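# Carry the tube rack to the next room's counter

## Task

Move the tube rack onto the counter in the adjoining room so that it stands upright and each tube is seated all the way down in a hole. Neither the rack nor any tube may touch the floor, the robot must not tip over or finish leaning, and the result must stay in place without the robot holding it. The door between the rooms swings shut on its own. When finished, open the gripper and back the robot away.

## Robot and tools

Robot: a Hello Robot Stretch 3 with one arm. It has a two-wheel base (0.33 m long, 0.34 m wide), a lift that rides up a mast, and a telescoping arm that reaches out to the robot's RIGHT side. To move the gripper forward or back, you drive the base. An on-the-spot turn pivots about the point between the drive wheels, 0.05 m behind the front edge. With the arm pulled in and the wrist folded, the wrist pokes 0.06 m past the right side and a turn sweeps a 0.28 m radius. An unfolded, level gripper reaches outside that circle.

Frames: the base frame has its origin on the floor between the drive wheels, with x forward, y to the left and z up. The odometry frame is the base frame as it was when the scene began. hand_pose is reported in the base frame, at the point where the closed fingertips meet. With all wrist joints at zero, that frame's x points up, its y points back along the arm toward the mast, and its z points to the robot's rear. The fingertip pads are round and 0.04 m wide.

execute_actions: the argument actions is a list holding either one action or nothing. An empty list just reports state and images. An action may contain base, joints, or both, plus an optional contact_limits. These motions start at the same moment but may finish at different times.
- base takes a single command, and it is an offset from where the base last measured itself. {"translate_m": d} drives straight, in metres, from -1 to 1, with forward positive. {"rotate_rad": d} turns in place, in radians, from -3.2 to 3.2, with counter-clockwise (left) positive. The base cannot move sideways.
- joints is one dictionary of absolute targets, keyed by joint name. lift_m is the arm height, 0 to 1.1 m. arm_m is the extension, 0 to 0.52 m. wrist_yaw_rad runs from -1.345 to 4.42: 0 points along the arm, positive swings toward the front, and 3.0 folds the wrist over the base. wrist_pitch_rad runs from -1.57 to 0.451: 0 is level and negative tips the fingertips down. wrist_roll_rad runs from -2.911 to 2.911, and at 0 the fingers sit side by side. gripper_m runs from -0.089 to 0.179, and larger is wider. The real fingertip gap is about 0.007 m less than this value when nearly shut and about 0.025 m less when fully open. head_pan_rad runs from -3.953 to 1.73: 0 faces forward, positive is left, and -1.57 looks along the arm. head_tilt_rad runs from -1.53 to 0.419, and negative looks down.
- contact_limits accepts only arm_m, as a motor effort percentage from 1 to 100. The arm stops (contact_stop) once its effort hits that value. Lower is gentler, but too low stops it immediately.
- cameras can list head_camera, nav_camera, wrist_camera or all. Omitting it returns every camera, and [] returns none.
A joint or the base that you leave out may keep pushing toward its previous target. Any unknown key or out-of-range number rejects the whole call. If a result reports a stop, the remaining motion calls in that same reply are skipped.

wait: seconds from 0 to 10. It commands nothing new and returns state and images. zoom_image: camera plus region [x0, y0, x1, y1] in pixels of that camera's latest full image, with the origin at the top-left, at most 504x504. finished_scene: scene is the number of the current scene. It ends that scene permanently, so call it only after the rack is placed and the robot has let go and moved clear.

Result lines: joint_positions gives the current joint values. base_status and joint_status say how each motion ended: done, off_target (stopped short and maybe still pushing), contact_stop, time_out, or torque_fault. After the last three, the old target is dropped. on_its_own covers uncommanded behaviour, and its "held at" gives the held target, not the actual position. lidar_m gives 12 distances in 30-degree sectors taken 0.17 m above the floor. Sector 1 is straight ahead and the rest go counter-clockwise (4 left, 7 behind, 10 right). It misses clear objects and anything lower than that plane. wrist_depth_mm and head_depth_mm are 7x7 grids of median depth in mm, with the head grid matching its sideways image. base_odometry comes from the wheels only, so slipping counts as travel. turned_by_wheels and turned_by_imu give the turn since the last result. base_tilt gives the lean in degrees (forward and right positive), with a fixed bias of up to about 4. motor_effort is in percent, with the peak shown in brackets. Its readings are noisy and biased, and positive wheel effort means pushing forward. contact_limits shows the limit in force, the default and the maximum.

Gripping: to grasp, command gripper_m below the object's width. To release, command at least 0.02 more than the value at which the fingers made contact. Neither the reading nor done confirms that you are holding something, so check with the cameras. Squeezing too hard triggers a stall guard that eases off.

Stops and slack: when the lift or arm hits something firmly, it stops and goes limp until you command it again. A loaded, limp lift may slowly sink. The wrist, head and base have no contact stop and keep pushing. After a few seconds of heavy strain, a wrist servo turns off for 10 s.

Safe folding: fold or unfold the wrist (yaw 3.0) only when lift_m is between 0.32 and 0.95, pitch is -0.4 and roll is near 0. Once folded, the lift may go down to 0.25. If yaw is below -0.4, keep pitch at -0.5 or lower. Fast driving (0.30 m/s) works only when stowed: lift under 0.30, arm under 0.03 and yaw over 2.54. Otherwise the base is held to 0.10 m/s.

Avoid: pushing the arm against a fixed object when the gripper is more than about 0.45 m high, pushing again right after a contact stop, driving while the gripper is caught on something, and snagging furniture, especially when reversing. Any of these can tip the robot. If it leans, undo the last move in small steps, free the gripper, and if needed drop the lift to about 0.2. Also avoid drops, slips, slams and hard impacts, and don't let the rack or a tube reach the floor. The simulation keeps running while you deliberate, and the robot holds its last command during that time. The door may close again, and loose objects may occasionally get nudged.

Each tool is called by a JSON object that holds its "api" and its "payload".

## Session

{"api": "execute_actions", "payload": {"actions": []}}

Scene clock: 0.00 s.
base_odometry: x=+0.000 y=+0.000 heading=+0.000 (m, m, rad; odometry frame)
turned_by_wheels: +0.000 (rad since the last result)
turned_by_imu: +0.000 (rad since the last result)
base_tilt: forward=-0.2 right=-1.1 (deg)
lidar_m: 0.86 0.72 0.71 0.79 1.01 1.01 1.13 1.91 3.08 1.43 1.53 1.11
head_depth_mm: 1560 1552 1546 1541 1531 1515 1512 / 1375 1381 1387 1396 1393 1403 1416 / 1185 1189 1192 1193 1198 1202 1209 / 1035 1042 1047 1049 1053 1052 1058 / 924 929 931 935 938 937 939 / 836 839 839 841 841 843 847 / 760 759 764 767 767 769 773
base_status: not commanded
joint_positions: lift_m=+0.535 arm_m=+0.001 wrist_yaw_rad=+3.080 wrist_pitch_rad=-0.602 wrist_roll_rad=+0.006 gripper_m=+0.037 head_pan_rad=-0.004 head_tilt_rad=+0.001
joint_status: not commanded
motor_effort: left_wheel=-1 right_wheel=+0 lift_m=+27 arm_m=+0 wrist_yaw_rad=+0 wrist_pitch_rad=+4 wrist_roll_rad=+0 gripper_m=+0 head_pan_rad=+0 head_tilt_rad=+3 (%)
hand_pose: x=-0.0090 y=+0.0513 z=+0.5087 quat_wxyz=(+0.231, +0.683, +0.188, +0.667) (m; base frame)
wrist_depth_mm: 754 861 - 841 704 605 534 / 798 914 - 923 762 647 564 / 830 - - - 852 714 608 / 856 933 907 928 899 773 672 / 771 774 789 782 792 760 710 / 683 667 - 695 704 703 702 / 598 602 - 623 599 611 614
pictures: head_camera (sideways: a quarter turn clockwise sets it upright), nav_camera (sideways: a quarter turn counterclockwise sets it upright), wrist_camera
Images, in order (width x height): head_camera 896x504, nav_camera 672x504, wrist_camera 644x364.

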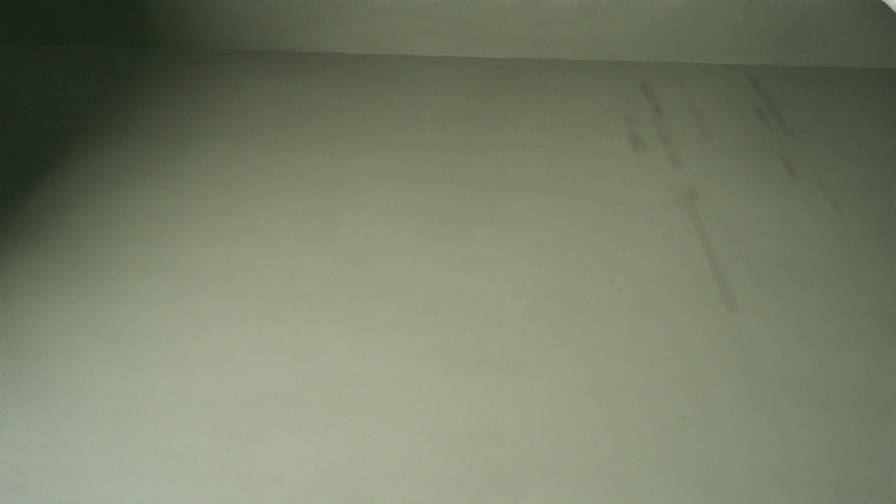

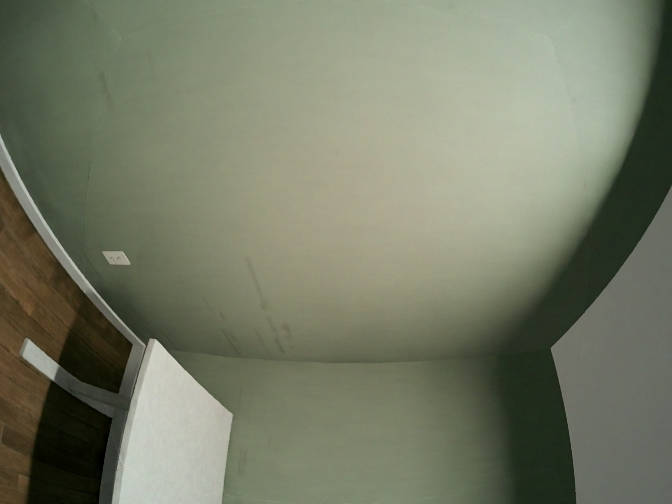

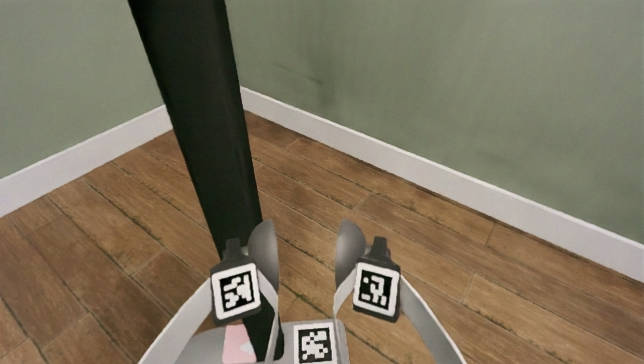

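{"api": "execute_actions", "payload": {"actions": [{"joints":{"head_pan_rad":-1.2,"head_tilt_rad":-0.4}}], "cameras": ["head_camera","nav_camera"]}}

{"api": "execute_actions", "payload": {"actions": [{"joints":{"head_pan_rad":-2.4,"head_tilt_rad":-0.4}}], "cameras": ["nav_camera"]}}

Scene clock: 4.77 s.
base_odometry: x=+0.000 y=+0.000 heading=+0.000 (m, m, rad; odometry frame)
turned_by_wheels: +0.000 (rad since the last result)
turned_by_imu: -0.001 (rad since the last result)
base_tilt: forward=-0.1 right=-0.9 (deg)
lidar_m: 0.86 0.71 0.71 0.79 1.01 1.01 1.12 1.91 3.07 1.44 1.54 1.11
head_depth_mm: 1696 1839 1998 2105 1234 1870 1484 / 1600 1726 1874 1654 1165 1711 1494 / 1533 1643 1765 1626 1101 1864 1489 / 1459 1555 1663 1622 1093 1782 1485 / 1379 1479 1597 1597 1083 1721 1479 / 1319 1415 1511 1549 1079 1640 1469 / 1260 1359 1446 1485 1070 901 1468
base_status: not commanded
joint_positions: lift_m=+0.535 arm_m=+0.001 wrist_yaw_rad=+3.080 wrist_pitch_rad=-0.602 wrist_roll_rad=+0.006 gripper_m=+0.037 head_pan_rad=-1.193 head_tilt_rad=-0.395
joint_status: all done
motor_effort: left_wheel=+0(0) right_wheel=+0(0) lift_m=+27(27) arm_m=-1(1) wrist_yaw_rad=+0(0) wrist_pitch_rad=+4(5) wrist_roll_rad=+0(0) gripper_m=+0(1) head_pan_rad=-3(48) head_tilt_rad=-4(39) (%)
hand_pose: x=-0.0090 y=+0.0513 z=+0.5087 quat_wxyz=(+0.231, +0.683, +0.188, +0.667) (m; base frame)
wrist_depth_mm: 745 838 - 838 710 602 535 / 794 915 - 937 771 659 562 / 820 - - - 832 716 616 / 854 895 934 925 898 772 649 / 766 787 772 790 802 793 700 / 671 680 - 685 690 700 702 / 604 606 - 622 613 611 616
pictures: head_camera (sideways: a quarter turn clockwise sets it upright), nav_camera (sideways: a quarter turn counterclockwise sets it upright)
Images, in order (width x height): head_camera 896x504, nav_camera 672x504.

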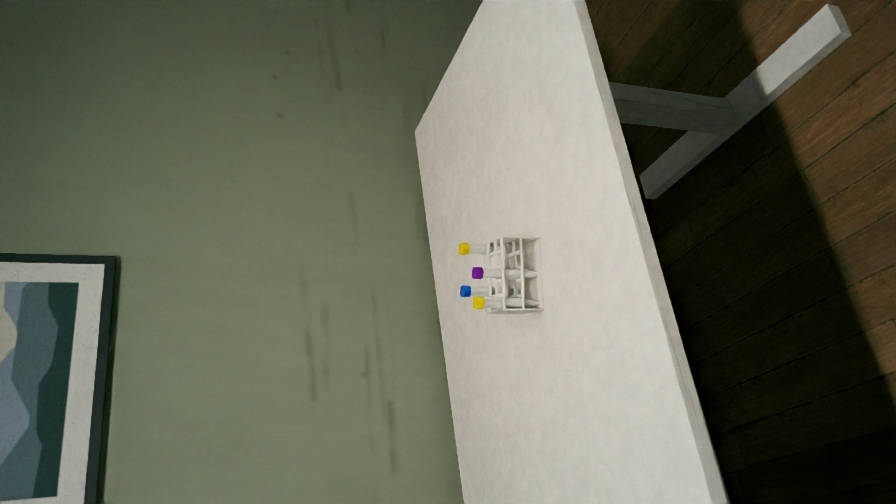

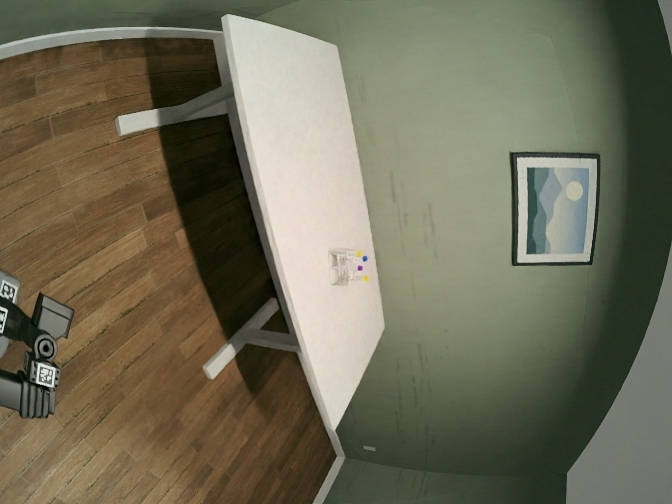

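Scene clock: 5.93 s.
base_odometry: x=+0.000 y=+0.000 heading=+0.000 (m, m, rad; odometry frame)
turned_by_wheels: +0.000 (rad since the last result)
turned_by_imu: +0.000 (rad since the last result)
base_tilt: forward=-0.1 right=-1.0 (deg)
lidar_m: 0.86 0.72 0.71 0.79 1.01 1.01 1.12 1.91 3.08 1.43 1.54 1.11
head_depth_mm: 2386 2408 2385 2474 2387 1865 1498 / 2752 2882 3019 3147 2475 1867 1481 / 2723 2898 3071 3248 2451 1861 1480 / 2691 2830 3045 3219 2440 1839 1478 / 2661 2854 3040 3203 2423 1829 1476 / 2645 2820 2998 3167 2413 1820 1473 / 2587 2789 2954 3104 2398 1814 1464
base_status: not commanded
joint_positions: lift_m=+0.535 arm_m=+0.001 wrist_yaw_rad=+3.080 wrist_pitch_rad=-0.602 wrist_roll_rad=+0.006 gripper_m=+0.037 head_pan_rad=-2.393 head_tilt_rad=-0.395
joint_status: all done
motor_effort: left_wheel=-1(0) right_wheel=+0(0) lift_m=+27(27) arm_m=+0(1) wrist_yaw_rad=+0(1) wrist_pitch_rad=+4(4) wrist_roll_rad=+0(0) gripper_m=+0(1) head_pan_rad=-3(45) head_tilt_rad=-3(3) (%)
hand_pose: x=-0.0090 y=+0.0513 z=+0.5087 quat_wxyz=(+0.231, +0.683, +0.188, +0.667) (m; base frame)
wrist_depth_mm: 757 848 - 834 700 602 530 / 774 928 - 913 764 656 564 / 838 - - - 843 707 609 / 846 902 886 935 894 780 657 / 773 794 785 784 778 792 704 / 671 682 - 675 696 698 690 / 593 604 - 625 614 613 613
pictures: nav_camera (sideways: a quarter turn counterclockwise sets it upright)
Images, in order (width x height): nav_camera 672x504.

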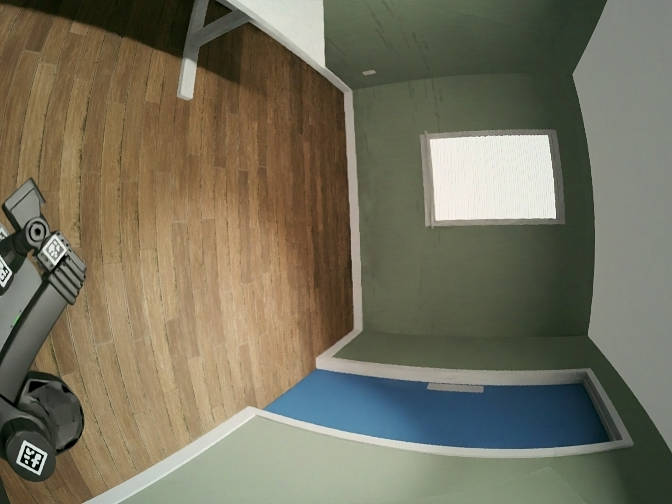

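{"api": "execute_actions", "payload": {"actions": [{"base":{"rotate_rad":-1.17},"joints":{"lift_m":0.9,"wrist_pitch_rad":-0.4}}], "cameras": []}}

{"api": "execute_actions", "payload": {"actions": [{"base":{"translate_m":0.4}}], "cameras": []}}

{"api": "execute_actions", "payload": {"actions": [{"base":{"rotate_rad":1.57},"joints":{"head_pan_rad":-1.57,"head_tilt_rad":-0.7}}], "cameras": []}}

{"api": "execute_actions", "payload": {"actions": [{"joints":{"wrist_yaw_rad":0,"gripper_m":0.179}}], "cameras": ["head_camera","wrist_camera"]}}

Scene clock: 17.37 s.
base_odometry: x=+0.000 y=+0.000 heading=-1.170 (m, m, rad; odometry frame)
turned_by_wheels: -1.170 (rad since the last result)
turned_by_imu: -1.185 (rad since the last result)
base_tilt: forward=+0.1 right=-1.0 (deg)
lidar_m: 1.46 1.11 0.95 0.73 0.72 0.75 1.03 1.01 1.07 1.52 3.07 1.43
head_depth_mm: 819 862 914 976 1042 1122 1209 / 838 889 943 1011 1079 1165 1258 / 863 917 976 1043 1117 1211 1308 / 888 942 1000 1075 1158 1258 1355 / 915 974 1042 1115 1208 1313 1412 / 944 1003 1080 1163 1254 1362 1458 / 968 1042 1115 1205 1303 1431 1476
base_status: done
joint_positions: lift_m=+0.899 arm_m=+0.001 wrist_yaw_rad=+3.080 wrist_pitch_rad=-0.419 wrist_roll_rad=+0.006 gripper_m=+0.037 head_pan_rad=-2.393 head_tilt_rad=-0.395
joint_status: all done
motor_effort: left_wheel=+3(9) right_wheel=-2(3) lift_m=+38(38) arm_m=+0(0) wrist_yaw_rad=-1(1) wrist_pitch_rad=+7(8) wrist_roll_rad=+0(0) gripper_m=+0(0) head_pan_rad=-3(4) head_tilt_rad=-3(4) (%)
hand_pose: x=-0.0074 y=+0.0780 z=+0.9118 quat_wxyz=(+0.169, +0.698, +0.126, +0.685) (m; base frame)
wrist_depth_mm: 523 558 674 751 902 - - / 551 587 731 823 - - - / 574 642 799 916 - - 776 / 624 695 862 - - - 929 / 669 768 - - - - - / 702 823 - - - - - / 754 895 - - - - -
pictures: none
No camera images: the call's "cameras" was empty. Leave "cameras" out to get every camera's image.

Scene clock: 22.47 s.
base_odometry: x=+0.156 y=-0.368 heading=-1.170 (m, m, rad; odometry frame)
turned_by_wheels: +0.000 (rad since the last result)
turned_by_imu: +0.000 (rad since the last result)
base_tilt: forward=+0.1 right=-1.2 (deg)
lidar_m: 1.19 1.17 0.84 0.91 0.90 0.94 1.35 1.37 1.44 2.18 2.90 1.05
head_depth_mm: 1124 1193 1265 1343 1440 1541 1498 / 1154 1225 1299 1389 1480 1601 1502 / 1189 1256 1342 1433 1540 1654 1482 / 1223 1298 1388 1474 1601 1707 1501 / 1256 1342 1431 1542 1654 1751 1537 / 1300 1387 1484 1590 1738 1806 1543 / 1339 1424 1542 1651 1811 1813 1506
base_status: done
joint_positions: lift_m=+0.899 arm_m=+0.001 wrist_yaw_rad=+3.080 wrist_pitch_rad=-0.419 wrist_roll_rad=+0.006 gripper_m=+0.037 head_pan_rad=-2.393 head_tilt_rad=-0.395
joint_status: not commanded
motor_effort: left_wheel=+3(9) right_wheel=-2(3) lift_m=+38(38) arm_m=-1(0) wrist_yaw_rad=-1(0) wrist_pitch_rad=+7(7) wrist_roll_rad=+0(0) gripper_m=+0(0) head_pan_rad=-4(4) head_tilt_rad=-3(3) (%)
hand_pose: x=-0.0074 y=+0.0780 z=+0.9118 quat_wxyz=(+0.169, +0.698, +0.126, +0.685) (m; base frame)
wrist_depth_mm: 647 688 838 934 - - 869 / 683 746 918 - - - 881 / 711 791 - - 782 772 797 / 764 864 - - 629 582 574 / 821 932 - - - 474 461 / 875 - - - - - 388 / 931 - - - - - -
pictures: none
No camera images: the call's "cameras" was empty. Leave "cameras" out to get every camera's image.

Scene clock: 25.90 s.
base_odometry: x=+0.156 y=-0.368 heading=+0.400 (m, m, rad; odometry frame)
turned_by_wheels: +1.570 (rad since the last result)
turned_by_imu: +1.588 (rad since the last result)
base_tilt: forward=-0.1 right=-1.1 (deg)
lidar_m: 0.91 0.89 0.94 1.36 1.38 1.45 2.18 2.89 1.05 1.20 1.17 0.84
head_depth_mm: 1278 1445 1230 932 776 - - / 1208 1364 1225 928 749 - - / 1153 1288 1214 926 746 684 - / 1102 1232 1207 859 745 656 - / 1060 1171 1191 884 742 652 - / 1014 1124 1189 914 737 635 - / 975 1068 1135 907 735 619 1188
base_status: done
joint_positions: lift_m=+0.899 arm_m=+0.001 wrist_yaw_rad=+3.080 wrist_pitch_rad=-0.419 wrist_roll_rad=+0.006 gripper_m=+0.037 head_pan_rad=-1.577 head_tilt_rad=-0.691
joint_status: all done
motor_effort: left_wheel=-4(11) right_wheel=+3(5) lift_m=+38(38) arm_m=-1(1) wrist_yaw_rad=+0(1) wrist_pitch_rad=+7(7) wrist_roll_rad=+0(0) gripper_m=-1(1) head_pan_rad=+4(42) head_tilt_rad=-6(35) (%)
hand_pose: x=-0.0074 y=+0.0780 z=+0.9118 quat_wxyz=(+0.169, +0.698, +0.126, +0.685) (m; base frame)
wrist_depth_mm: 980 - - - - 832 663 / - - - - - 845 693 / - - - - - 913 721 / - - - - - 954 748 / - - - - - - 781 / - - - - - - 798 / - - - - - - 837
pictures: none
No camera images: the call's "cameras" was empty. Leave "cameras" out to get every camera's image.

Scene clock: 28.43 s.
base_odometry: x=+0.156 y=-0.368 heading=+0.400 (m, m, rad; odometry frame)
turned_by_wheels: +0.000 (rad since the last result)
turned_by_imu: +0.000 (rad since the last result)
base_tilt: forward=+0.0 right=-1.1 (deg)
lidar_m: 0.91 0.89 0.94 1.35 1.38 1.44 2.19 2.90 1.05 1.19 1.17 0.84
head_depth_mm: 1275 1447 1226 929 784 - - / 1217 1359 1215 931 772 - - / 1161 1291 1214 923 788 - - / 1105 1237 1207 859 787 - - / 1053 1174 1201 883 751 654 1221 / 1012 1118 1185 916 758 628 1218 / 974 1074 1142 906 734 618 1187
base_status: not commanded
joint_positions: lift_m=+0.899 arm_m=+0.001 wrist_yaw_rad=+0.004 wrist_pitch_rad=-0.419 wrist_roll_rad=+0.006 gripper_m=+0.179 head_pan_rad=-1.577 head_tilt_rad=-0.691
joint_status: all done
motor_effort: left_wheel=-4(4) right_wheel=+3(2) lift_m=+38(38) arm_m=-1(1) wrist_yaw_rad=-5(6) wrist_pitch_rad=+7(7) wrist_roll_rad=+0(0) gripper_m=+0(85) head_pan_rad=+4(3) head_tilt_rad=-6(5) (%)
hand_pose: x=-0.0207 y=-0.3700 z=+0.9118 quat_wxyz=(+0.690, +0.148, -0.693, -0.147) (m; base frame)
wrist_depth_mm: 674 729 825 942 - - - / 710 787 903 - - - - / 730 758 760 766 769 786 - / 561 557 543 555 572 569 577 / 445 449 454 450 451 470 - / 383 376 373 377 380 - - / - 320 321 331 - - -
pictures: head_camera (sideways: a quarter turn clockwise sets it upright), wrist_camera
Images, in order (width x height): head_camera 896x504, wrist_camera 644x364.

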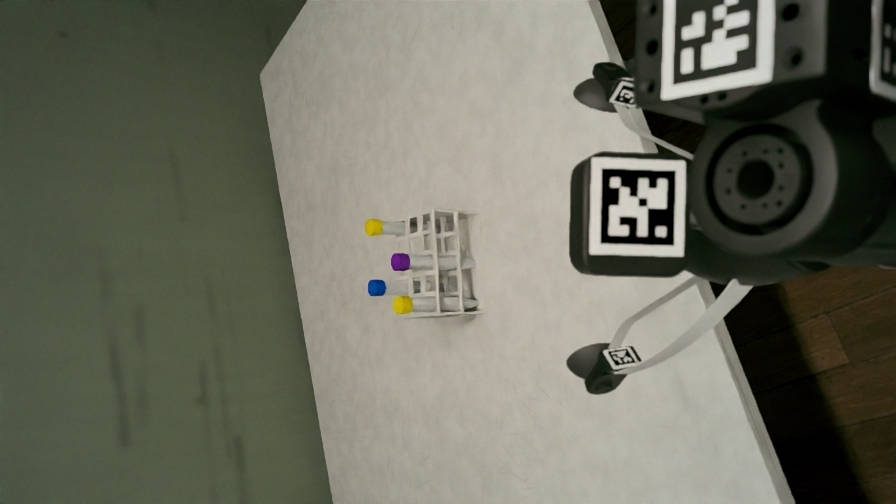

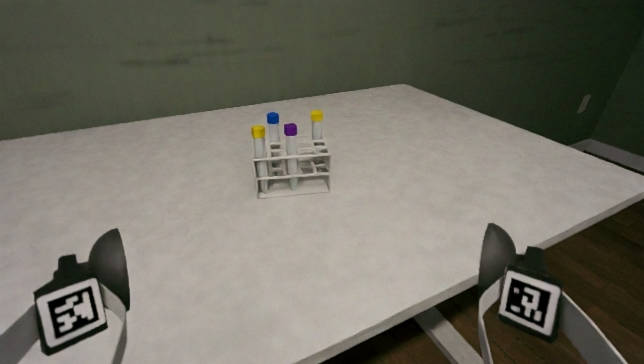

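{"api": "execute_actions", "payload": {"actions": [{"base":{"translate_m":0.035},"joints":{"wrist_pitch_rad":0,"lift_m":0.74,"arm_m":0.1}}], "cameras": ["wrist_camera"]}}

Scene clock: 34.07 s.
base_odometry: x=+0.188 y=-0.355 heading=+0.400 (m, m, rad; odometry frame)
turned_by_wheels: +0.000 (rad since the last result)
turned_by_imu: -0.001 (rad since the last result)
base_tilt: forward=+0.0 right=-1.1 (deg)
lidar_m: 0.88 0.86 0.91 1.31 1.40 1.47 2.22 2.92 1.06 1.18 1.15 0.80
head_depth_mm: 1254 1422 1222 931 772 1465 - / 1193 1355 1217 929 732 1421 - / 1143 1282 1206 891 767 - - / 1087 1222 1201 854 766 - 1188 / 1039 1161 1193 916 731 639 1222 / 1000 1109 1169 909 736 621 1217 / 962 1052 1133 905 736 619 1164
base_status: done
joint_positions: lift_m=+0.741 arm_m=+0.100 wrist_yaw_rad=+0.003 wrist_pitch_rad=-0.023 wrist_roll_rad=+0.006 gripper_m=+0.179 head_pan_rad=-1.577 head_tilt_rad=-0.691
joint_status: all done
motor_effort: left_wheel=-5(5) right_wheel=+2(5) lift_m=+13(30) arm_m=+4(4) wrist_yaw_rad=-4(5) wrist_pitch_rad=+9(8) wrist_roll_rad=+0(0) gripper_m=+0(1) head_pan_rad=+4(3) head_tilt_rad=-5(6) (%)
hand_pose: x=-0.0208 y=-0.5003 z=+0.8495 quat_wxyz=(+0.705, +0.009, -0.709, -0.007) (m; base frame)
wrist_depth_mm: 622 682 756 879 - - - / 628 700 788 876 - - - / 642 722 819 926 - - - / 658 717 819 899 - - - / 584 574 565 414 568 597 562 / 414 385 385 382 383 - 377 / - 290 289 289 287 273 286
pictures: wrist_camera
Images, in order (width x height): wrist_camera 644x364.

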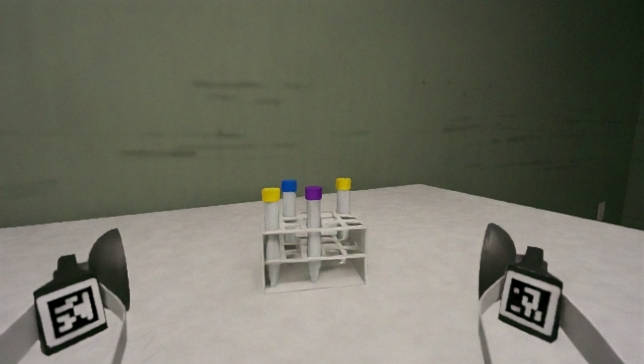

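{"api": "execute_actions", "payload": {"actions": [{"joints":{"lift_m":0.65,"arm_m":0.27}}], "cameras": ["wrist_camera"]}}

Scene clock: 39.23 s.
base_odometry: x=+0.188 y=-0.355 heading=+0.400 (m, m, rad; odometry frame)
turned_by_wheels: +0.000 (rad since the last result)
turned_by_imu: -0.001 (rad since the last result)
base_tilt: forward=+0.0 right=-1.2 (deg)
lidar_m: 0.88 0.86 0.91 1.30 1.40 1.46 2.21 2.92 1.07 1.17 1.15 0.81
head_depth_mm: 1255 1432 1228 934 773 1421 1252 / 1190 1343 1221 930 771 - - / 1140 1276 1209 892 792 1359 1229 / 1089 1212 1203 853 734 1318 1220 / 1040 1161 1201 914 741 636 1216 / 998 1104 1171 907 738 622 1213 / 959 1057 1133 909 735 617 1166
base_status: not commanded
joint_positions: lift_m=+0.653 arm_m=+0.270 wrist_yaw_rad=+0.002 wrist_pitch_rad=+0.008 wrist_roll_rad=+0.006 gripper_m=+0.179 head_pan_rad=-1.577 head_tilt_rad=-0.691
joint_status: lift_m contact_stop (moved -0.088 of -0.091); the others done
on_its_own: lift_m is slack since a contact_stop, until your next command for it
motor_effort: left_wheel=-4(5) right_wheel=+3(2) lift_m=+25(22) arm_m=+5(4) wrist_yaw_rad=-3(4) wrist_pitch_rad=-3(8) wrist_roll_rad=+0(0) gripper_m=-1(1) head_pan_rad=+3(3) head_tilt_rad=-6(6) (%)
hand_pose: x=-0.0209 y=-0.6710 z=+0.7691 quat_wxyz=(+0.705, -0.002, -0.709, +0.003) (m; base frame)
wrist_depth_mm: 514 558 645 743 851 - - / 526 585 653 752 879 - - / 534 594 626 733 908 - - / 542 592 229 232 770 - - / 358 356 200 220 268 369 345 / - 229 209 208 223 - 225 / - 169 169 169 169 160 166
pictures: wrist_camera
Images, in order (width x height): wrist_camera 644x364.

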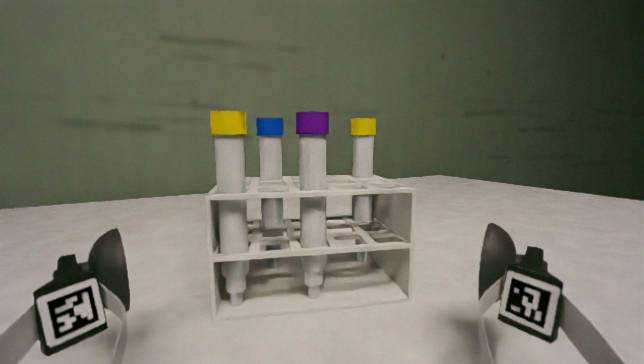

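{"api": "execute_actions", "payload": {"actions": [{"joints":{"lift_m":0.685,"wrist_pitch_rad":-0.12}}], "cameras": []}}

{"api": "execute_actions", "payload": {"actions": [{"joints":{"arm_m":0.365}}], "cameras": ["wrist_camera","head_camera"]}}

Scene clock: 43.43 s.
base_odometry: x=+0.188 y=-0.355 heading=+0.400 (m, m, rad; odometry frame)
turned_by_wheels: +0.000 (rad since the last result)
turned_by_imu: -0.001 (rad since the last result)
base_tilt: forward=-0.1 right=-1.2 (deg)
lidar_m: 0.88 0.86 0.91 1.30 1.39 1.47 2.21 2.93 1.06 1.18 1.15 0.81
head_depth_mm: 1253 1431 1225 932 771 1432 1265 / 1189 1344 1219 929 795 - 1226 / 1137 1274 1212 902 - 1379 1227 / 1086 1213 1204 853 725 1325 1225 / 1037 1159 1196 916 739 638 1219 / 999 1103 1172 910 736 620 1209 / 956 1057 1133 906 733 619 1171
base_status: not commanded
joint_positions: lift_m=+0.684 arm_m=+0.270 wrist_yaw_rad=+0.002 wrist_pitch_rad=-0.135 wrist_roll_rad=+0.006 gripper_m=+0.179 head_pan_rad=-1.577 head_tilt_rad=-0.691
joint_status: all done
motor_effort: left_wheel=-4(4) right_wheel=+2(2) lift_m=+38(40) arm_m=+2(5) wrist_yaw_rad=-3(3) wrist_pitch_rad=+5(12) wrist_roll_rad=+0(0) gripper_m=+0(1) head_pan_rad=+3(3) head_tilt_rad=-6(6) (%)
hand_pose: x=-0.0209 y=-0.6654 z=+0.7648 quat_wxyz=(+0.704, +0.048, -0.707, -0.047) (m; base frame)
wrist_depth_mm: 503 555 622 705 802 - - / 514 568 635 721 857 - - / 529 581 235 262 839 - - / 442 442 199 245 360 437 440 / 281 282 206 222 257 292 280 / - 206 201 204 207 - 205 / - 163 163 163 163 156 162
pictures: none
No camera images: the call's "cameras" was empty. Leave "cameras" out to get every camera's image.

Scene clock: 45.37 s.
base_odometry: x=+0.188 y=-0.355 heading=+0.400 (m, m, rad; odometry frame)
turned_by_wheels: +0.000 (rad since the last result)
turned_by_imu: +0.000 (rad since the last result)
base_tilt: forward=-0.1 right=-1.1 (deg)
lidar_m: 0.88 0.86 0.91 1.30 1.40 1.46 2.21 2.92 1.07 1.18 1.15 0.81
head_depth_mm: 1255 1424 1222 932 773 1427 1255 / 1190 1350 1216 961 761 - 1213 / 1139 1277 1208 909 709 1357 1224 / 1084 1208 1203 852 723 670 1223 / 1043 1156 1193 916 742 637 1217 / 1000 1106 1175 913 739 623 1220 / 962 1058 1128 908 736 618 1167
base_status: not commanded
joint_positions: lift_m=+0.684 arm_m=+0.365 wrist_yaw_rad=+0.002 wrist_pitch_rad=-0.135 wrist_roll_rad=+0.006 gripper_m=+0.179 head_pan_rad=-1.577 head_tilt_rad=-0.691
joint_status: all done
motor_effort: left_wheel=-3(4) right_wheel=+2(2) lift_m=+38(39) arm_m=+4(1) wrist_yaw_rad=-3(4) wrist_pitch_rad=+6(6) wrist_roll_rad=+0(0) gripper_m=-1(0) head_pan_rad=+4(4) head_tilt_rad=-5(6) (%)
hand_pose: x=-0.0209 y=-0.7603 z=+0.7647 quat_wxyz=(+0.704, +0.049, -0.707, -0.048) (m; base frame)
wrist_depth_mm: 441 479 546 624 733 858 - / 451 490 560 631 755 922 - / 471 87 557 98 734 948 - / 434 93 152 105 170 438 437 / 281 96 116 107 134 259 280 / - 99 132 132 147 126 204 / - 104 111 116 147 155 161
pictures: head_camera (sideways: a quarter turn clockwise sets it upright), wrist_camera
Images, in order (width x height): head_camera 896x504, wrist_camera 644x364.

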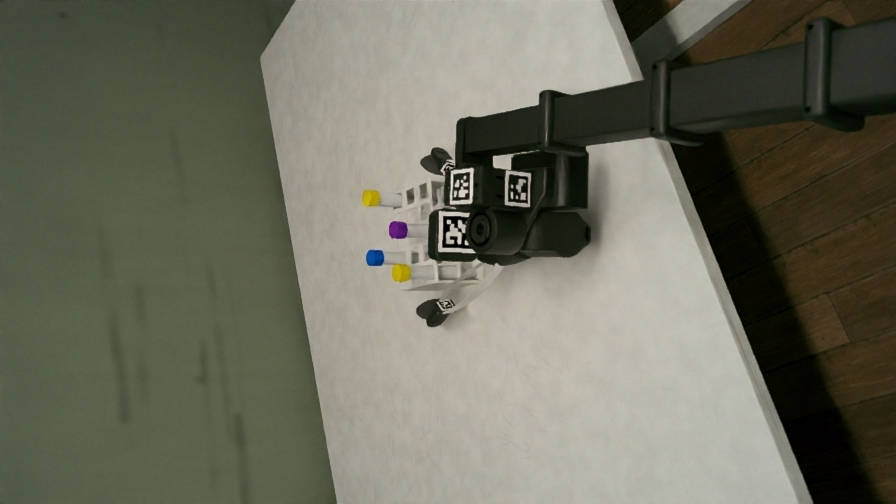

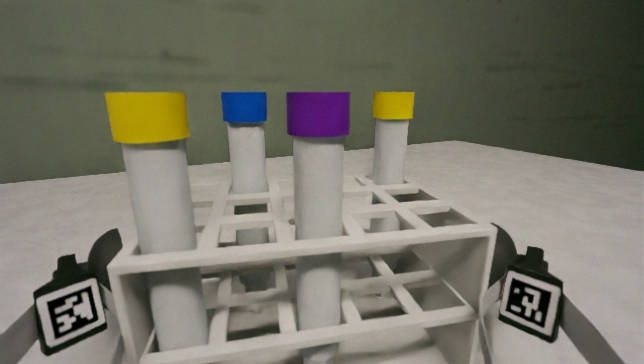

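Slightly deep; back off 3 cm and close.

{"api": "execute_actions", "payload": {"actions": [{"joints":{"arm_m":0.335}}], "cameras": []}}

{"api": "execute_actions", "payload": {"actions": [{"joints":{"gripper_m":0.06}}], "cameras": []}}

{"api": "execute_actions", "payload": {"actions": [{"joints":{"lift_m":0.76}}], "cameras": ["wrist_camera","head_camera"]}}

Scene clock: 51.43 s.
base_odometry: x=+0.188 y=-0.355 heading=+0.400 (m, m, rad; odometry frame)
turned_by_wheels: +0.000 (rad since the last result)
turned_by_imu: -0.001 (rad since the last result)
base_tilt: forward=-0.1 right=-1.0 (deg)
lidar_m: 0.88 0.86 0.91 1.30 1.40 1.46 2.21 2.91 1.07 1.18 1.15 0.81
head_depth_mm: 1258 1429 1225 935 773 1435 1257 / 1194 1335 1214 930 772 - 1228 / 1136 1279 1211 916 - 1359 1225 / 1087 1209 1207 839 713 669 1225 / 1042 1160 1202 917 740 637 1220 / 1000 1102 1174 911 737 620 1217 / 963 1055 1134 906 734 620 1164
base_status: not commanded
joint_positions: lift_m=+0.684 arm_m=+0.335 wrist_yaw_rad=+0.002 wrist_pitch_rad=-0.135 wrist_roll_rad=+0.006 gripper_m=+0.179 head_pan_rad=-1.577 head_tilt_rad=-0.691
joint_status: all done
motor_effort: left_wheel=-3(4) right_wheel=+2(2) lift_m=+38(38) arm_m=-4(6) wrist_yaw_rad=-3(3) wrist_pitch_rad=+6(6) wrist_roll_rad=+0(0) gripper_m=+0(0) head_pan_rad=+3(4) head_tilt_rad=-6(5) (%)
hand_pose: x=-0.0209 y=-0.7309 z=+0.7647 quat_wxyz=(+0.704, +0.049, -0.707, -0.048) (m; base frame)
wrist_depth_mm: 459 501 576 636 733 883 - / 466 512 577 657 791 963 - / 485 526 171 646 795 - - / 431 439 145 139 192 440 442 / 280 278 129 165 167 291 281 / - 194 135 148 181 - 206 / - 155 148 159 159 155 161
pictures: none
No camera images: the call's "cameras" was empty. Leave "cameras" out to get every camera's image.

Scene clock: 53.10 s.
base_odometry: x=+0.188 y=-0.355 heading=+0.400 (m, m, rad; odometry frame)
turned_by_wheels: +0.000 (rad since the last result)
turned_by_imu: +0.000 (rad since the last result)
base_tilt: forward=-0.1 right=-1.0 (deg)
lidar_m: 0.88 0.86 0.91 1.30 1.39 1.47 2.21 2.92 1.07 1.18 1.15 0.81
head_depth_mm: 1256 1422 1224 935 771 1432 1259 / 1190 1346 1217 931 771 - 1229 / 1136 1276 1208 925 - 1363 1221 / 1087 1211 1203 886 715 670 1220 / 1043 1157 1194 914 740 637 1223 / 999 1105 1175 911 735 620 1210 / 961 1057 1134 902 736 620 1166
base_status: not commanded
joint_positions: lift_m=+0.684 arm_m=+0.335 wrist_yaw_rad=+0.002 wrist_pitch_rad=-0.135 wrist_roll_rad=+0.006 gripper_m=+0.060 head_pan_rad=-1.577 head_tilt_rad=-0.691
joint_status: all done
motor_effort: left_wheel=-4(4) right_wheel=+2(2) lift_m=+38(38) arm_m=-4(4) wrist_yaw_rad=-3(3) wrist_pitch_rad=+6(6) wrist_roll_rad=+0(0) gripper_m=-1(85) head_pan_rad=+3(3) head_tilt_rad=-6(6) (%)
hand_pose: x=-0.0211 y=-0.7309 z=+0.7647 quat_wxyz=(+0.704, +0.048, -0.707, -0.048) (m; base frame)
wrist_depth_mm: 456 503 565 655 736 890 - / 477 516 586 671 781 945 - / 487 542 594 174 803 - - / 434 438 202 169 235 437 437 / 279 278 193 166 244 278 278 / 205 205 177 177 211 205 205 / 162 162 163 160 162 162 161
pictures: none
No camera images: the call's "cameras" was empty. Leave "cameras" out to get every camera's image.

Scene clock: 54.60 s.
base_odometry: x=+0.188 y=-0.355 heading=+0.400 (m, m, rad; odometry frame)
turned_by_wheels: +0.000 (rad since the last result)
turned_by_imu: +0.000 (rad since the last result)
base_tilt: forward=+0.0 right=-1.1 (deg)
lidar_m: 0.88 0.86 0.91 1.30 1.40 1.46 2.21 2.92 1.07 1.18 1.15 0.81
head_depth_mm: 1248 1425 1225 930 773 - - / 1193 1344 1220 996 - 1394 1217 / 1140 1274 1212 - 726 1361 1229 / 1083 1217 1201 884 725 669 1216 / 1044 1157 1188 913 742 637 1219 / 1003 1107 1173 909 740 620 1213 / 960 1058 1135 905 734 617 1173
base_status: not commanded
joint_positions: lift_m=+0.759 arm_m=+0.335 wrist_yaw_rad=+0.002 wrist_pitch_rad=-0.138 wrist_roll_rad=+0.006 gripper_m=+0.060 head_pan_rad=-1.577 head_tilt_rad=-0.691
joint_status: all done
motor_effort: left_wheel=-4(4) right_wheel=+2(2) lift_m=+38(43) arm_m=-4(4) wrist_yaw_rad=-2(3) wrist_pitch_rad=+7(7) wrist_roll_rad=+0(0) gripper_m=-1(1) head_pan_rad=+3(3) head_tilt_rad=-6(6) (%)
hand_pose: x=-0.0211 y=-0.7308 z=+0.8391 quat_wxyz=(+0.704, +0.049, -0.707, -0.049) (m; base frame)
wrist_depth_mm: 458 501 565 643 746 870 - / 476 518 593 675 788 931 - / 483 542 608 703 819 - - / 499 563 620 675 688 688 - / 448 446 446 205 448 446 437 / 327 330 215 183 346 330 325 / 258 258 230 185 247 259 258
pictures: head_camera (sideways: a quarter turn clockwise sets it upright), wrist_camera
Images, in order (width x height): head_camera 896x504, wrist_camera 644x364.

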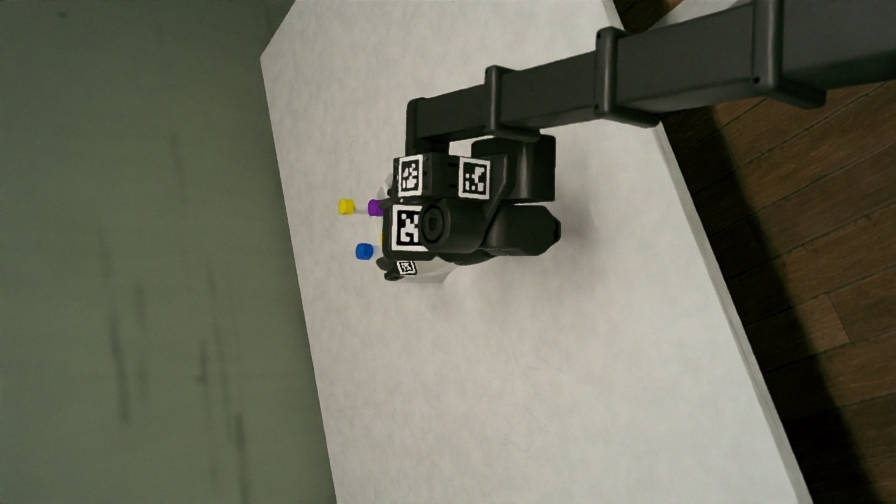

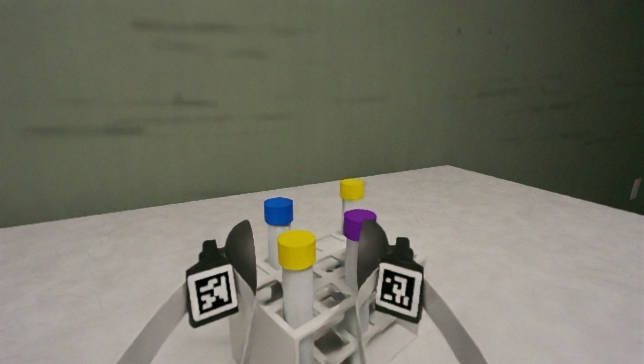

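{"api": "execute_actions", "payload": {"actions": [{"joints":{"gripper_m":0.179}}], "cameras": []}}

{"api": "execute_actions", "payload": {"actions": [{"joints":{"arm_m":0.1}}], "cameras": ["wrist_camera","head_camera"]}}

Scene clock: 58.70 s.
base_odometry: x=+0.188 y=-0.355 heading=+0.400 (m, m, rad; odometry frame)
turned_by_wheels: +0.000 (rad since the last result)
turned_by_imu: -0.001 (rad since the last result)
base_tilt: forward=-0.1 right=-0.9 (deg)
lidar_m: 0.88 0.86 0.91 1.30 1.39 1.46 2.22 2.92 1.07 1.18 1.15 0.81
head_depth_mm: 1250 1423 1223 933 776 - - / 1187 1346 1227 995 - 1392 1217 / 1134 1275 1218 - 726 1356 1221 / 1083 1210 1205 884 724 671 1225 / 1041 1158 1197 913 740 637 1216 / 997 1100 1173 910 736 620 1217 / 958 1055 1131 907 735 619 1168
base_status: not commanded
joint_positions: lift_m=+0.759 arm_m=+0.335 wrist_yaw_rad=+0.002 wrist_pitch_rad=-0.138 wrist_roll_rad=+0.006 gripper_m=+0.179 head_pan_rad=-1.577 head_tilt_rad=-0.691
joint_status: all done
motor_effort: left_wheel=-4(3) right_wheel=+2(2) lift_m=+38(38) arm_m=-4(4) wrist_yaw_rad=-3(3) wrist_pitch_rad=+7(7) wrist_roll_rad=+0(0) gripper_m=+0(84) head_pan_rad=+4(4) head_tilt_rad=-6(5) (%)
hand_pose: x=-0.0211 y=-0.7308 z=+0.8391 quat_wxyz=(+0.704, +0.049, -0.707, -0.049) (m; base frame)
wrist_depth_mm: 458 505 559 644 739 877 - / 472 519 586 667 795 947 - / 491 535 606 701 839 - - / 500 560 613 681 691 680 - / 444 445 443 200 445 463 444 / - 329 297 198 277 - 326 / - 258 239 191 255 249 257
pictures: none
No camera images: the call's "cameras" was empty. Leave "cameras" out to get every camera's image.

Scene clock: 61.67 s.
base_odometry: x=+0.188 y=-0.355 heading=+0.400 (m, m, rad; odometry frame)
turned_by_wheels: +0.000 (rad since the last result)
turned_by_imu: -0.001 (rad since the last result)
base_tilt: forward=-0.1 right=-1.0 (deg)
lidar_m: 0.88 0.86 0.91 1.31 1.39 1.46 2.21 2.92 1.06 1.18 1.15 0.81
head_depth_mm: 1255 1423 1226 931 771 1478 - / 1192 1345 1218 930 748 - - / 1135 1280 1217 895 768 - - / 1084 1212 1205 878 775 - 1199 / 1038 1154 1191 915 730 638 1221 / 999 1108 1174 909 737 620 1213 / 961 1055 1130 906 734 620 1170
base_status: not commanded
joint_positions: lift_m=+0.759 arm_m=+0.100 wrist_yaw_rad=+0.002 wrist_pitch_rad=-0.138 wrist_roll_rad=+0.006 gripper_m=+0.179 head_pan_rad=-1.577 head_tilt_rad=-0.691
joint_status: all done
motor_effort: left_wheel=-3(4) right_wheel=+2(2) lift_m=+37(38) arm_m=-4(1) wrist_yaw_rad=-2(3) wrist_pitch_rad=+7(7) wrist_roll_rad=+0(0) gripper_m=-1(0) head_pan_rad=+3(3) head_tilt_rad=-6(6) (%)
hand_pose: x=-0.0211 y=-0.4958 z=+0.8391 quat_wxyz=(+0.704, +0.049, -0.707, -0.049) (m; base frame)
wrist_depth_mm: 604 667 746 854 - - - / 633 689 771 899 - - - / 637 702 816 913 - - - / 643 690 697 440 699 698 - / 446 448 445 421 445 468 445 / - 329 330 328 329 - 329 / - 259 260 259 259 248 258
pictures: head_camera (sideways: a quarter turn clockwise sets it upright), wrist_camera
Images, in order (width x height): head_camera 896x504, wrist_camera 644x364.

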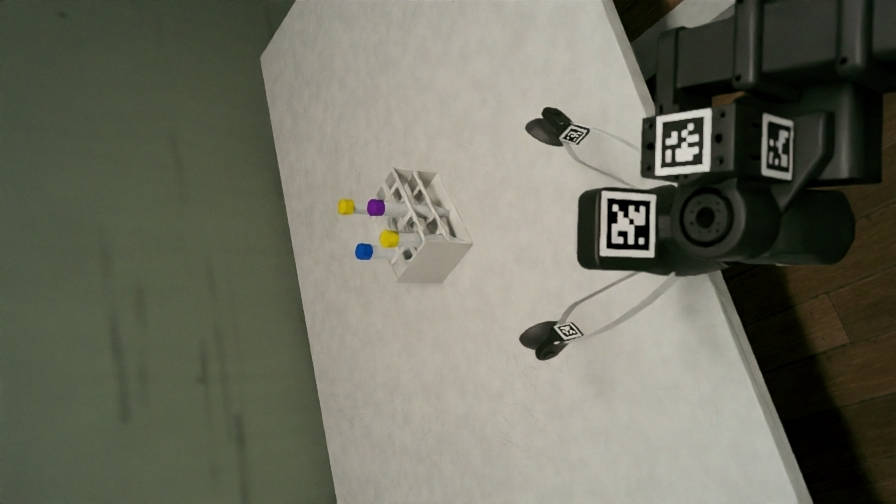

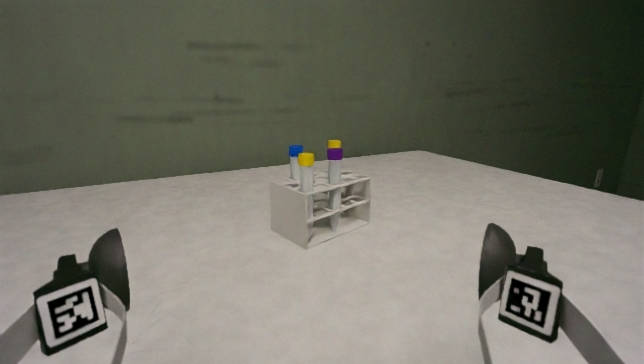

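{"api": "execute_actions", "payload": {"actions": [{"base":{"translate_m":0.166},"joints":{"lift_m":0.92,"wrist_pitch_rad":-0.5}}], "cameras": []}}

{"api": "execute_actions", "payload": {"actions": [{"joints":{"arm_m":0.458,"wrist_yaw_rad":-0.78,"head_pan_rad":-1.8}}], "cameras": ["wrist_camera","head_camera"]}}

Scene clock: 73.30 s.
base_odometry: x=+0.341 y=-0.290 heading=+0.400 (m, m, rad; odometry frame)
turned_by_wheels: +0.000 (rad since the last result)
turned_by_imu: -0.001 (rad since the last result)
base_tilt: forward=+0.0 right=-1.0 (deg)
lidar_m: 0.72 0.71 0.75 1.08 1.47 1.54 2.33 3.07 1.14 1.10 0.73 0.68
head_depth_mm: 1170 1333 1224 - - 1377 1231 / 1112 1259 1218 - - 1339 1229 / 1059 1195 1216 993 - 600 1229 / 1016 1131 1196 985 - 610 1176 / 969 1078 1147 915 722 623 1143 / 933 1034 1112 911 738 621 556 / 896 986 1080 911 736 618 534
base_status: done
joint_positions: lift_m=+0.919 arm_m=+0.100 wrist_yaw_rad=+0.002 wrist_pitch_rad=-0.512 wrist_roll_rad=+0.006 gripper_m=+0.179 head_pan_rad=-1.577 head_tilt_rad=-0.691
joint_status: all done
motor_effort: left_wheel=-3(6) right_wheel=+2(5) lift_m=+38(39) arm_m=-4(5) wrist_yaw_rad=-3(3) wrist_pitch_rad=+4(6) wrist_roll_rad=+0(0) gripper_m=+0(0) head_pan_rad=+3(3) head_tilt_rad=-6(6) (%)
hand_pose: x=-0.0212 y=-0.4568 z=+0.9116 quat_wxyz=(+0.682, +0.179, -0.686, -0.179) (m; base frame)
wrist_depth_mm: 557 603 688 772 905 - - / 592 657 749 838 901 - - / 610 644 641 654 527 667 675 / 501 514 515 511 500 520 525 / 419 422 426 427 431 439 430 / 366 357 362 363 362 - 366 / - 311 316 314 316 308 317
pictures: none
No camera images: the call's "cameras" was empty. Leave "cameras" out to get every camera's image.

Scene clock: 77.13 s.
base_odometry: x=+0.341 y=-0.290 heading=+0.400 (m, m, rad; odometry frame)
turned_by_wheels: +0.000 (rad since the last result)
turned_by_imu: -0.001 (rad since the last result)
base_tilt: forward=-0.1 right=-1.2 (deg)
lidar_m: 0.72 0.71 0.75 1.08 1.47 1.54 2.32 3.08 1.14 1.10 0.73 0.68
head_depth_mm: 1492 1722 1221 1002 - - - / 1367 1562 1272 - - 1392 1227 / 1255 1424 - 863 726 1330 1223 / 1173 1285 1125 882 741 638 1222 / 1086 - 1102 915 741 623 1189 / 1020 1108 1095 912 738 621 569 / 958 1051 1125 906 734 617 534
base_status: not commanded
joint_positions: lift_m=+0.919 arm_m=+0.458 wrist_yaw_rad=-0.777 wrist_pitch_rad=-0.512 wrist_roll_rad=+0.006 gripper_m=+0.179 head_pan_rad=-1.793 head_tilt_rad=-0.691
joint_status: all done
motor_effort: left_wheel=-4(4) right_wheel=+2(2) lift_m=+38(38) arm_m=+4(3) wrist_yaw_rad=-4(6) wrist_pitch_rad=+4(4) wrist_roll_rad=+0(0) gripper_m=+0(1) head_pan_rad=-4(21) head_tilt_rad=-6(6) (%)
hand_pose: x=-0.1699 y=-0.7533 z=+0.9116 quat_wxyz=(+0.563, -0.095, -0.702, -0.425) (m; base frame)
wrist_depth_mm: 442 574 818 - - - - / 453 590 813 - - - - / 462 590 638 655 651 659 - / 471 499 515 507 520 515 - / 417 418 420 400 424 441 464 / 365 358 349 274 364 - 376 / - 311 303 240 314 311 319
pictures: head_camera (sideways: a quarter turn clockwise sets it upright), wrist_camera
Images, in order (width x height): head_camera 896x504, wrist_camera 644x364.

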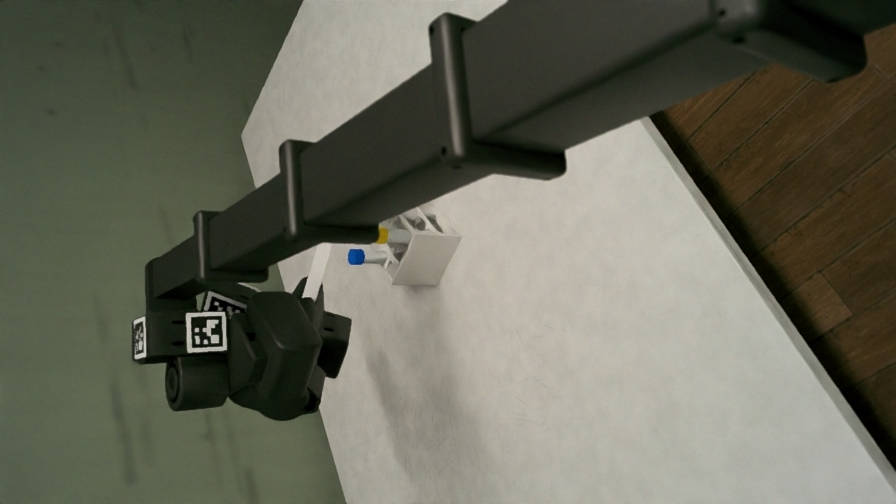

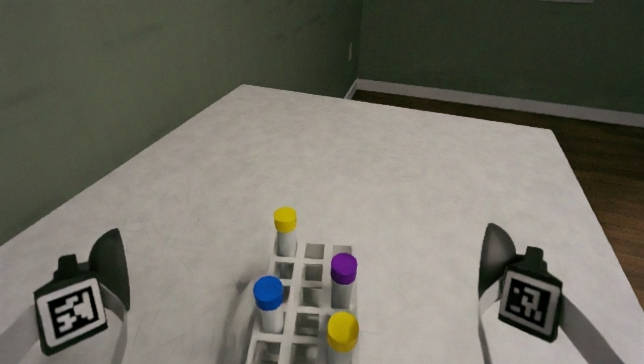

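Well aligned. Lower.

{"api": "execute_actions", "payload": {"actions": [{"joints":{"lift_m":0.77}}], "cameras": ["wrist_camera"]}}

Scene clock: 81.43 s.
base_odometry: x=+0.341 y=-0.290 heading=+0.400 (m, m, rad; odometry frame)
turned_by_wheels: +0.000 (rad since the last result)
turned_by_imu: -0.001 (rad since the last result)
base_tilt: forward=-0.1 right=-1.1 (deg)
lidar_m: 0.73 0.71 0.75 1.08 1.47 1.54 2.33 3.07 1.14 1.10 0.73 0.68
head_depth_mm: 1488 1720 1224 929 817 1431 1257 / 1363 1561 1221 927 748 1498 - / 1260 1428 1207 922 - - 1206 / 1172 1305 1254 - 724 638 1226 / 1084 1207 1283 855 742 623 1196 / 1024 1124 1194 882 738 619 568 / 960 1057 1132 907 734 617 534
base_status: not commanded
joint_positions: lift_m=+0.771 arm_m=+0.458 wrist_yaw_rad=-0.777 wrist_pitch_rad=-0.512 wrist_roll_rad=+0.006 gripper_m=+0.179 head_pan_rad=-1.793 head_tilt_rad=-0.691
joint_status: all done
motor_effort: left_wheel=-4(3) right_wheel=+2(2) lift_m=+13(34) arm_m=+4(4) wrist_yaw_rad=-3(4) wrist_pitch_rad=+5(5) wrist_roll_rad=+0(0) gripper_m=+0(0) head_pan_rad=-3(4) head_tilt_rad=-5(5) (%)
hand_pose: x=-0.1699 y=-0.7533 z=+0.7627 quat_wxyz=(+0.563, -0.095, -0.702, -0.425) (m; base frame)
wrist_depth_mm: 441 571 731 - - - - / 441 473 206 445 489 488 542 / 344 347 207 194 335 359 362 / 270 272 159 153 278 279 282 / 223 226 137 133 221 234 231 / - 191 161 152 194 - 197 / - 166 168 168 169 165 170
pictures: wrist_camera
Images, in order (width x height): wrist_camera 644x364.

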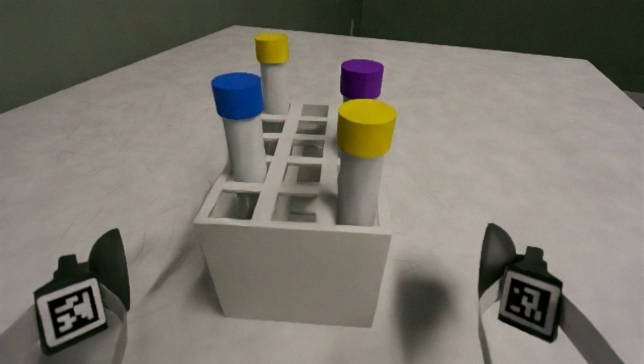

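{"api": "execute_actions", "payload": {"actions": [{"base":{"translate_m":-0.025},"joints":{"arm_m":0.485}}], "cameras": []}}

{"api": "execute_actions", "payload": {"actions": [{"joints":{"gripper_m":0.02}}], "cameras": []}}

{"api": "execute_actions", "payload": {"actions": [{"joints":{"lift_m":0.85}}], "cameras": ["wrist_camera"]}}

Scene clock: 86.67 s.
base_odometry: x=+0.318 y=-0.300 heading=+0.400 (m, m, rad; odometry frame)
turned_by_wheels: +0.000 (rad since the last result)
turned_by_imu: -0.001 (rad since the last result)
base_tilt: forward=-0.2 right=-1.1 (deg)
lidar_m: 0.75 0.73 0.77 1.11 1.46 1.53 2.31 3.05 1.13 1.11 1.09 0.70
head_depth_mm: 1510 1751 1227 930 821 1424 1258 / 1380 1574 1216 928 770 1471 - / 1268 1435 1213 952 - - 1200 / 1181 1323 1263 884 721 655 1216 / 1099 1222 1315 859 740 622 1196 / 1032 1136 1192 884 737 620 1145 / 968 1064 1134 907 736 617 544
base_status: done
joint_positions: lift_m=+0.771 arm_m=+0.485 wrist_yaw_rad=-0.777 wrist_pitch_rad=-0.512 wrist_roll_rad=+0.006 gripper_m=+0.179 head_pan_rad=-1.793 head_tilt_rad=-0.691
joint_status: all done
motor_effort: left_wheel=-3(7) right_wheel=+2(4) lift_m=+13(13) arm_m=+4(6) wrist_yaw_rad=-4(4) wrist_pitch_rad=+5(5) wrist_roll_rad=+0(0) gripper_m=-1(0) head_pan_rad=-3(4) head_tilt_rad=-6(6) (%)
hand_pose: x=-0.1699 y=-0.7803 z=+0.7627 quat_wxyz=(+0.563, -0.095, -0.702, -0.425) (m; base frame)
wrist_depth_mm: 430 550 699 - - - - / 434 473 446 477 486 487 502 / 341 344 103 194 336 357 358 / 270 273 124 160 81 280 280 / 223 224 124 135 214 234 233 / - 190 114 110 183 - 196 / - 164 113 108 161 165 171
pictures: none
No camera images: the call's "cameras" was empty. Leave "cameras" out to get every camera's image.

Scene clock: 88.73 s.
base_odometry: x=+0.318 y=-0.300 heading=+0.400 (m, m, rad; odometry frame)
turned_by_wheels: +0.000 (rad since the last result)
turned_by_imu: +0.000 (rad since the last result)
base_tilt: forward=+0.0 right=-0.9 (deg)
lidar_m: 0.75 0.73 0.77 1.11 1.46 1.53 2.31 3.05 1.13 1.11 1.09 0.69
head_depth_mm: 1508 1739 1226 932 820 1430 1255 / 1376 1571 1222 928 770 1478 - / 1271 1439 1213 925 - - 1204 / 1180 1322 1260 881 723 655 1219 / 1102 1221 1317 858 740 622 1194 / 1030 1137 1196 881 739 621 1143 / 971 1064 1127 906 737 617 544
base_status: not commanded
joint_positions: lift_m=+0.771 arm_m=+0.485 wrist_yaw_rad=-0.777 wrist_pitch_rad=-0.508 wrist_roll_rad=+0.006 gripper_m=+0.022 head_pan_rad=-1.793 head_tilt_rad=-0.691
joint_status: all done
motor_effort: left_wheel=-2(3) right_wheel=+1(2) lift_m=+13(13) arm_m=+3(3) wrist_yaw_rad=-4(4) wrist_pitch_rad=+3(5) wrist_roll_rad=+0(0) gripper_m=-36(100) head_pan_rad=-4(3) head_tilt_rad=-6(6) (%)
hand_pose: x=-0.1703 y=-0.7807 z=+0.7636 quat_wxyz=(+0.564, -0.096, -0.702, -0.424) (m; base frame)
wrist_depth_mm: 429 548 707 - - - - / 431 472 485 450 495 499 511 / 347 347 125 202 176 360 367 / 273 275 255 153 167 281 284 / 226 227 136 131 133 230 233 / 192 198 126 111 107 196 197 / 167 164 158 128 166 170 171
pictures: none
No camera images: the call's "cameras" was empty. Leave "cameras" out to get every camera's image.

Scene clock: 90.30 s.
base_odometry: x=+0.318 y=-0.300 heading=+0.400 (m, m, rad; odometry frame)
turned_by_wheels: +0.000 (rad since the last result)
turned_by_imu: +0.000 (rad since the last result)
base_tilt: forward=-0.1 right=-1.1 (deg)
lidar_m: 0.75 0.73 0.77 1.11 1.46 1.53 2.30 3.05 1.13 1.11 1.09 0.70
head_depth_mm: 1515 1758 1226 932 822 - - / 1378 1585 1218 930 - - 1205 / 1271 1432 1212 - - 1358 1224 / 1180 1317 - 880 742 655 1221 / 1100 1202 - 914 741 624 1195 / 1032 1131 1188 911 739 620 1145 / 969 1064 1130 906 732 618 544
base_status: not commanded
joint_positions: lift_m=+0.849 arm_m=+0.485 wrist_yaw_rad=-0.777 wrist_pitch_rad=-0.522 wrist_roll_rad=+0.006 gripper_m=+0.028 head_pan_rad=-1.793 head_tilt_rad=-0.691
joint_status: all done
on_its_own: gripper_m is held at +0.027, not at your +0.020, by its stall guard, which is still easing
motor_effort: left_wheel=-3(3) right_wheel=+1(1) lift_m=+38(42) arm_m=+3(4) wrist_yaw_rad=-4(4) wrist_pitch_rad=+8(8) wrist_roll_rad=+0(0) gripper_m=-33(36) head_pan_rad=-4(4) head_tilt_rad=-6(5) (%)
hand_pose: x=-0.1689 y=-0.7793 z=+0.8395 quat_wxyz=(+0.561, -0.091, -0.703, -0.428) (m; base frame)
wrist_depth_mm: 428 551 790 - - - - / 443 580 661 601 - - - / 446 492 131 201 190 506 576 / 386 387 362 149 225 402 404 / 320 323 137 131 164 334 330 / 273 279 125 112 109 282 283 / 240 236 156 128 237 246 247
pictures: wrist_camera
Images, in order (width x height): wrist_camera 644x364.

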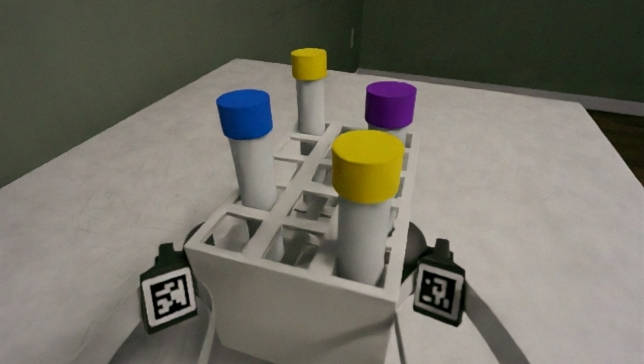

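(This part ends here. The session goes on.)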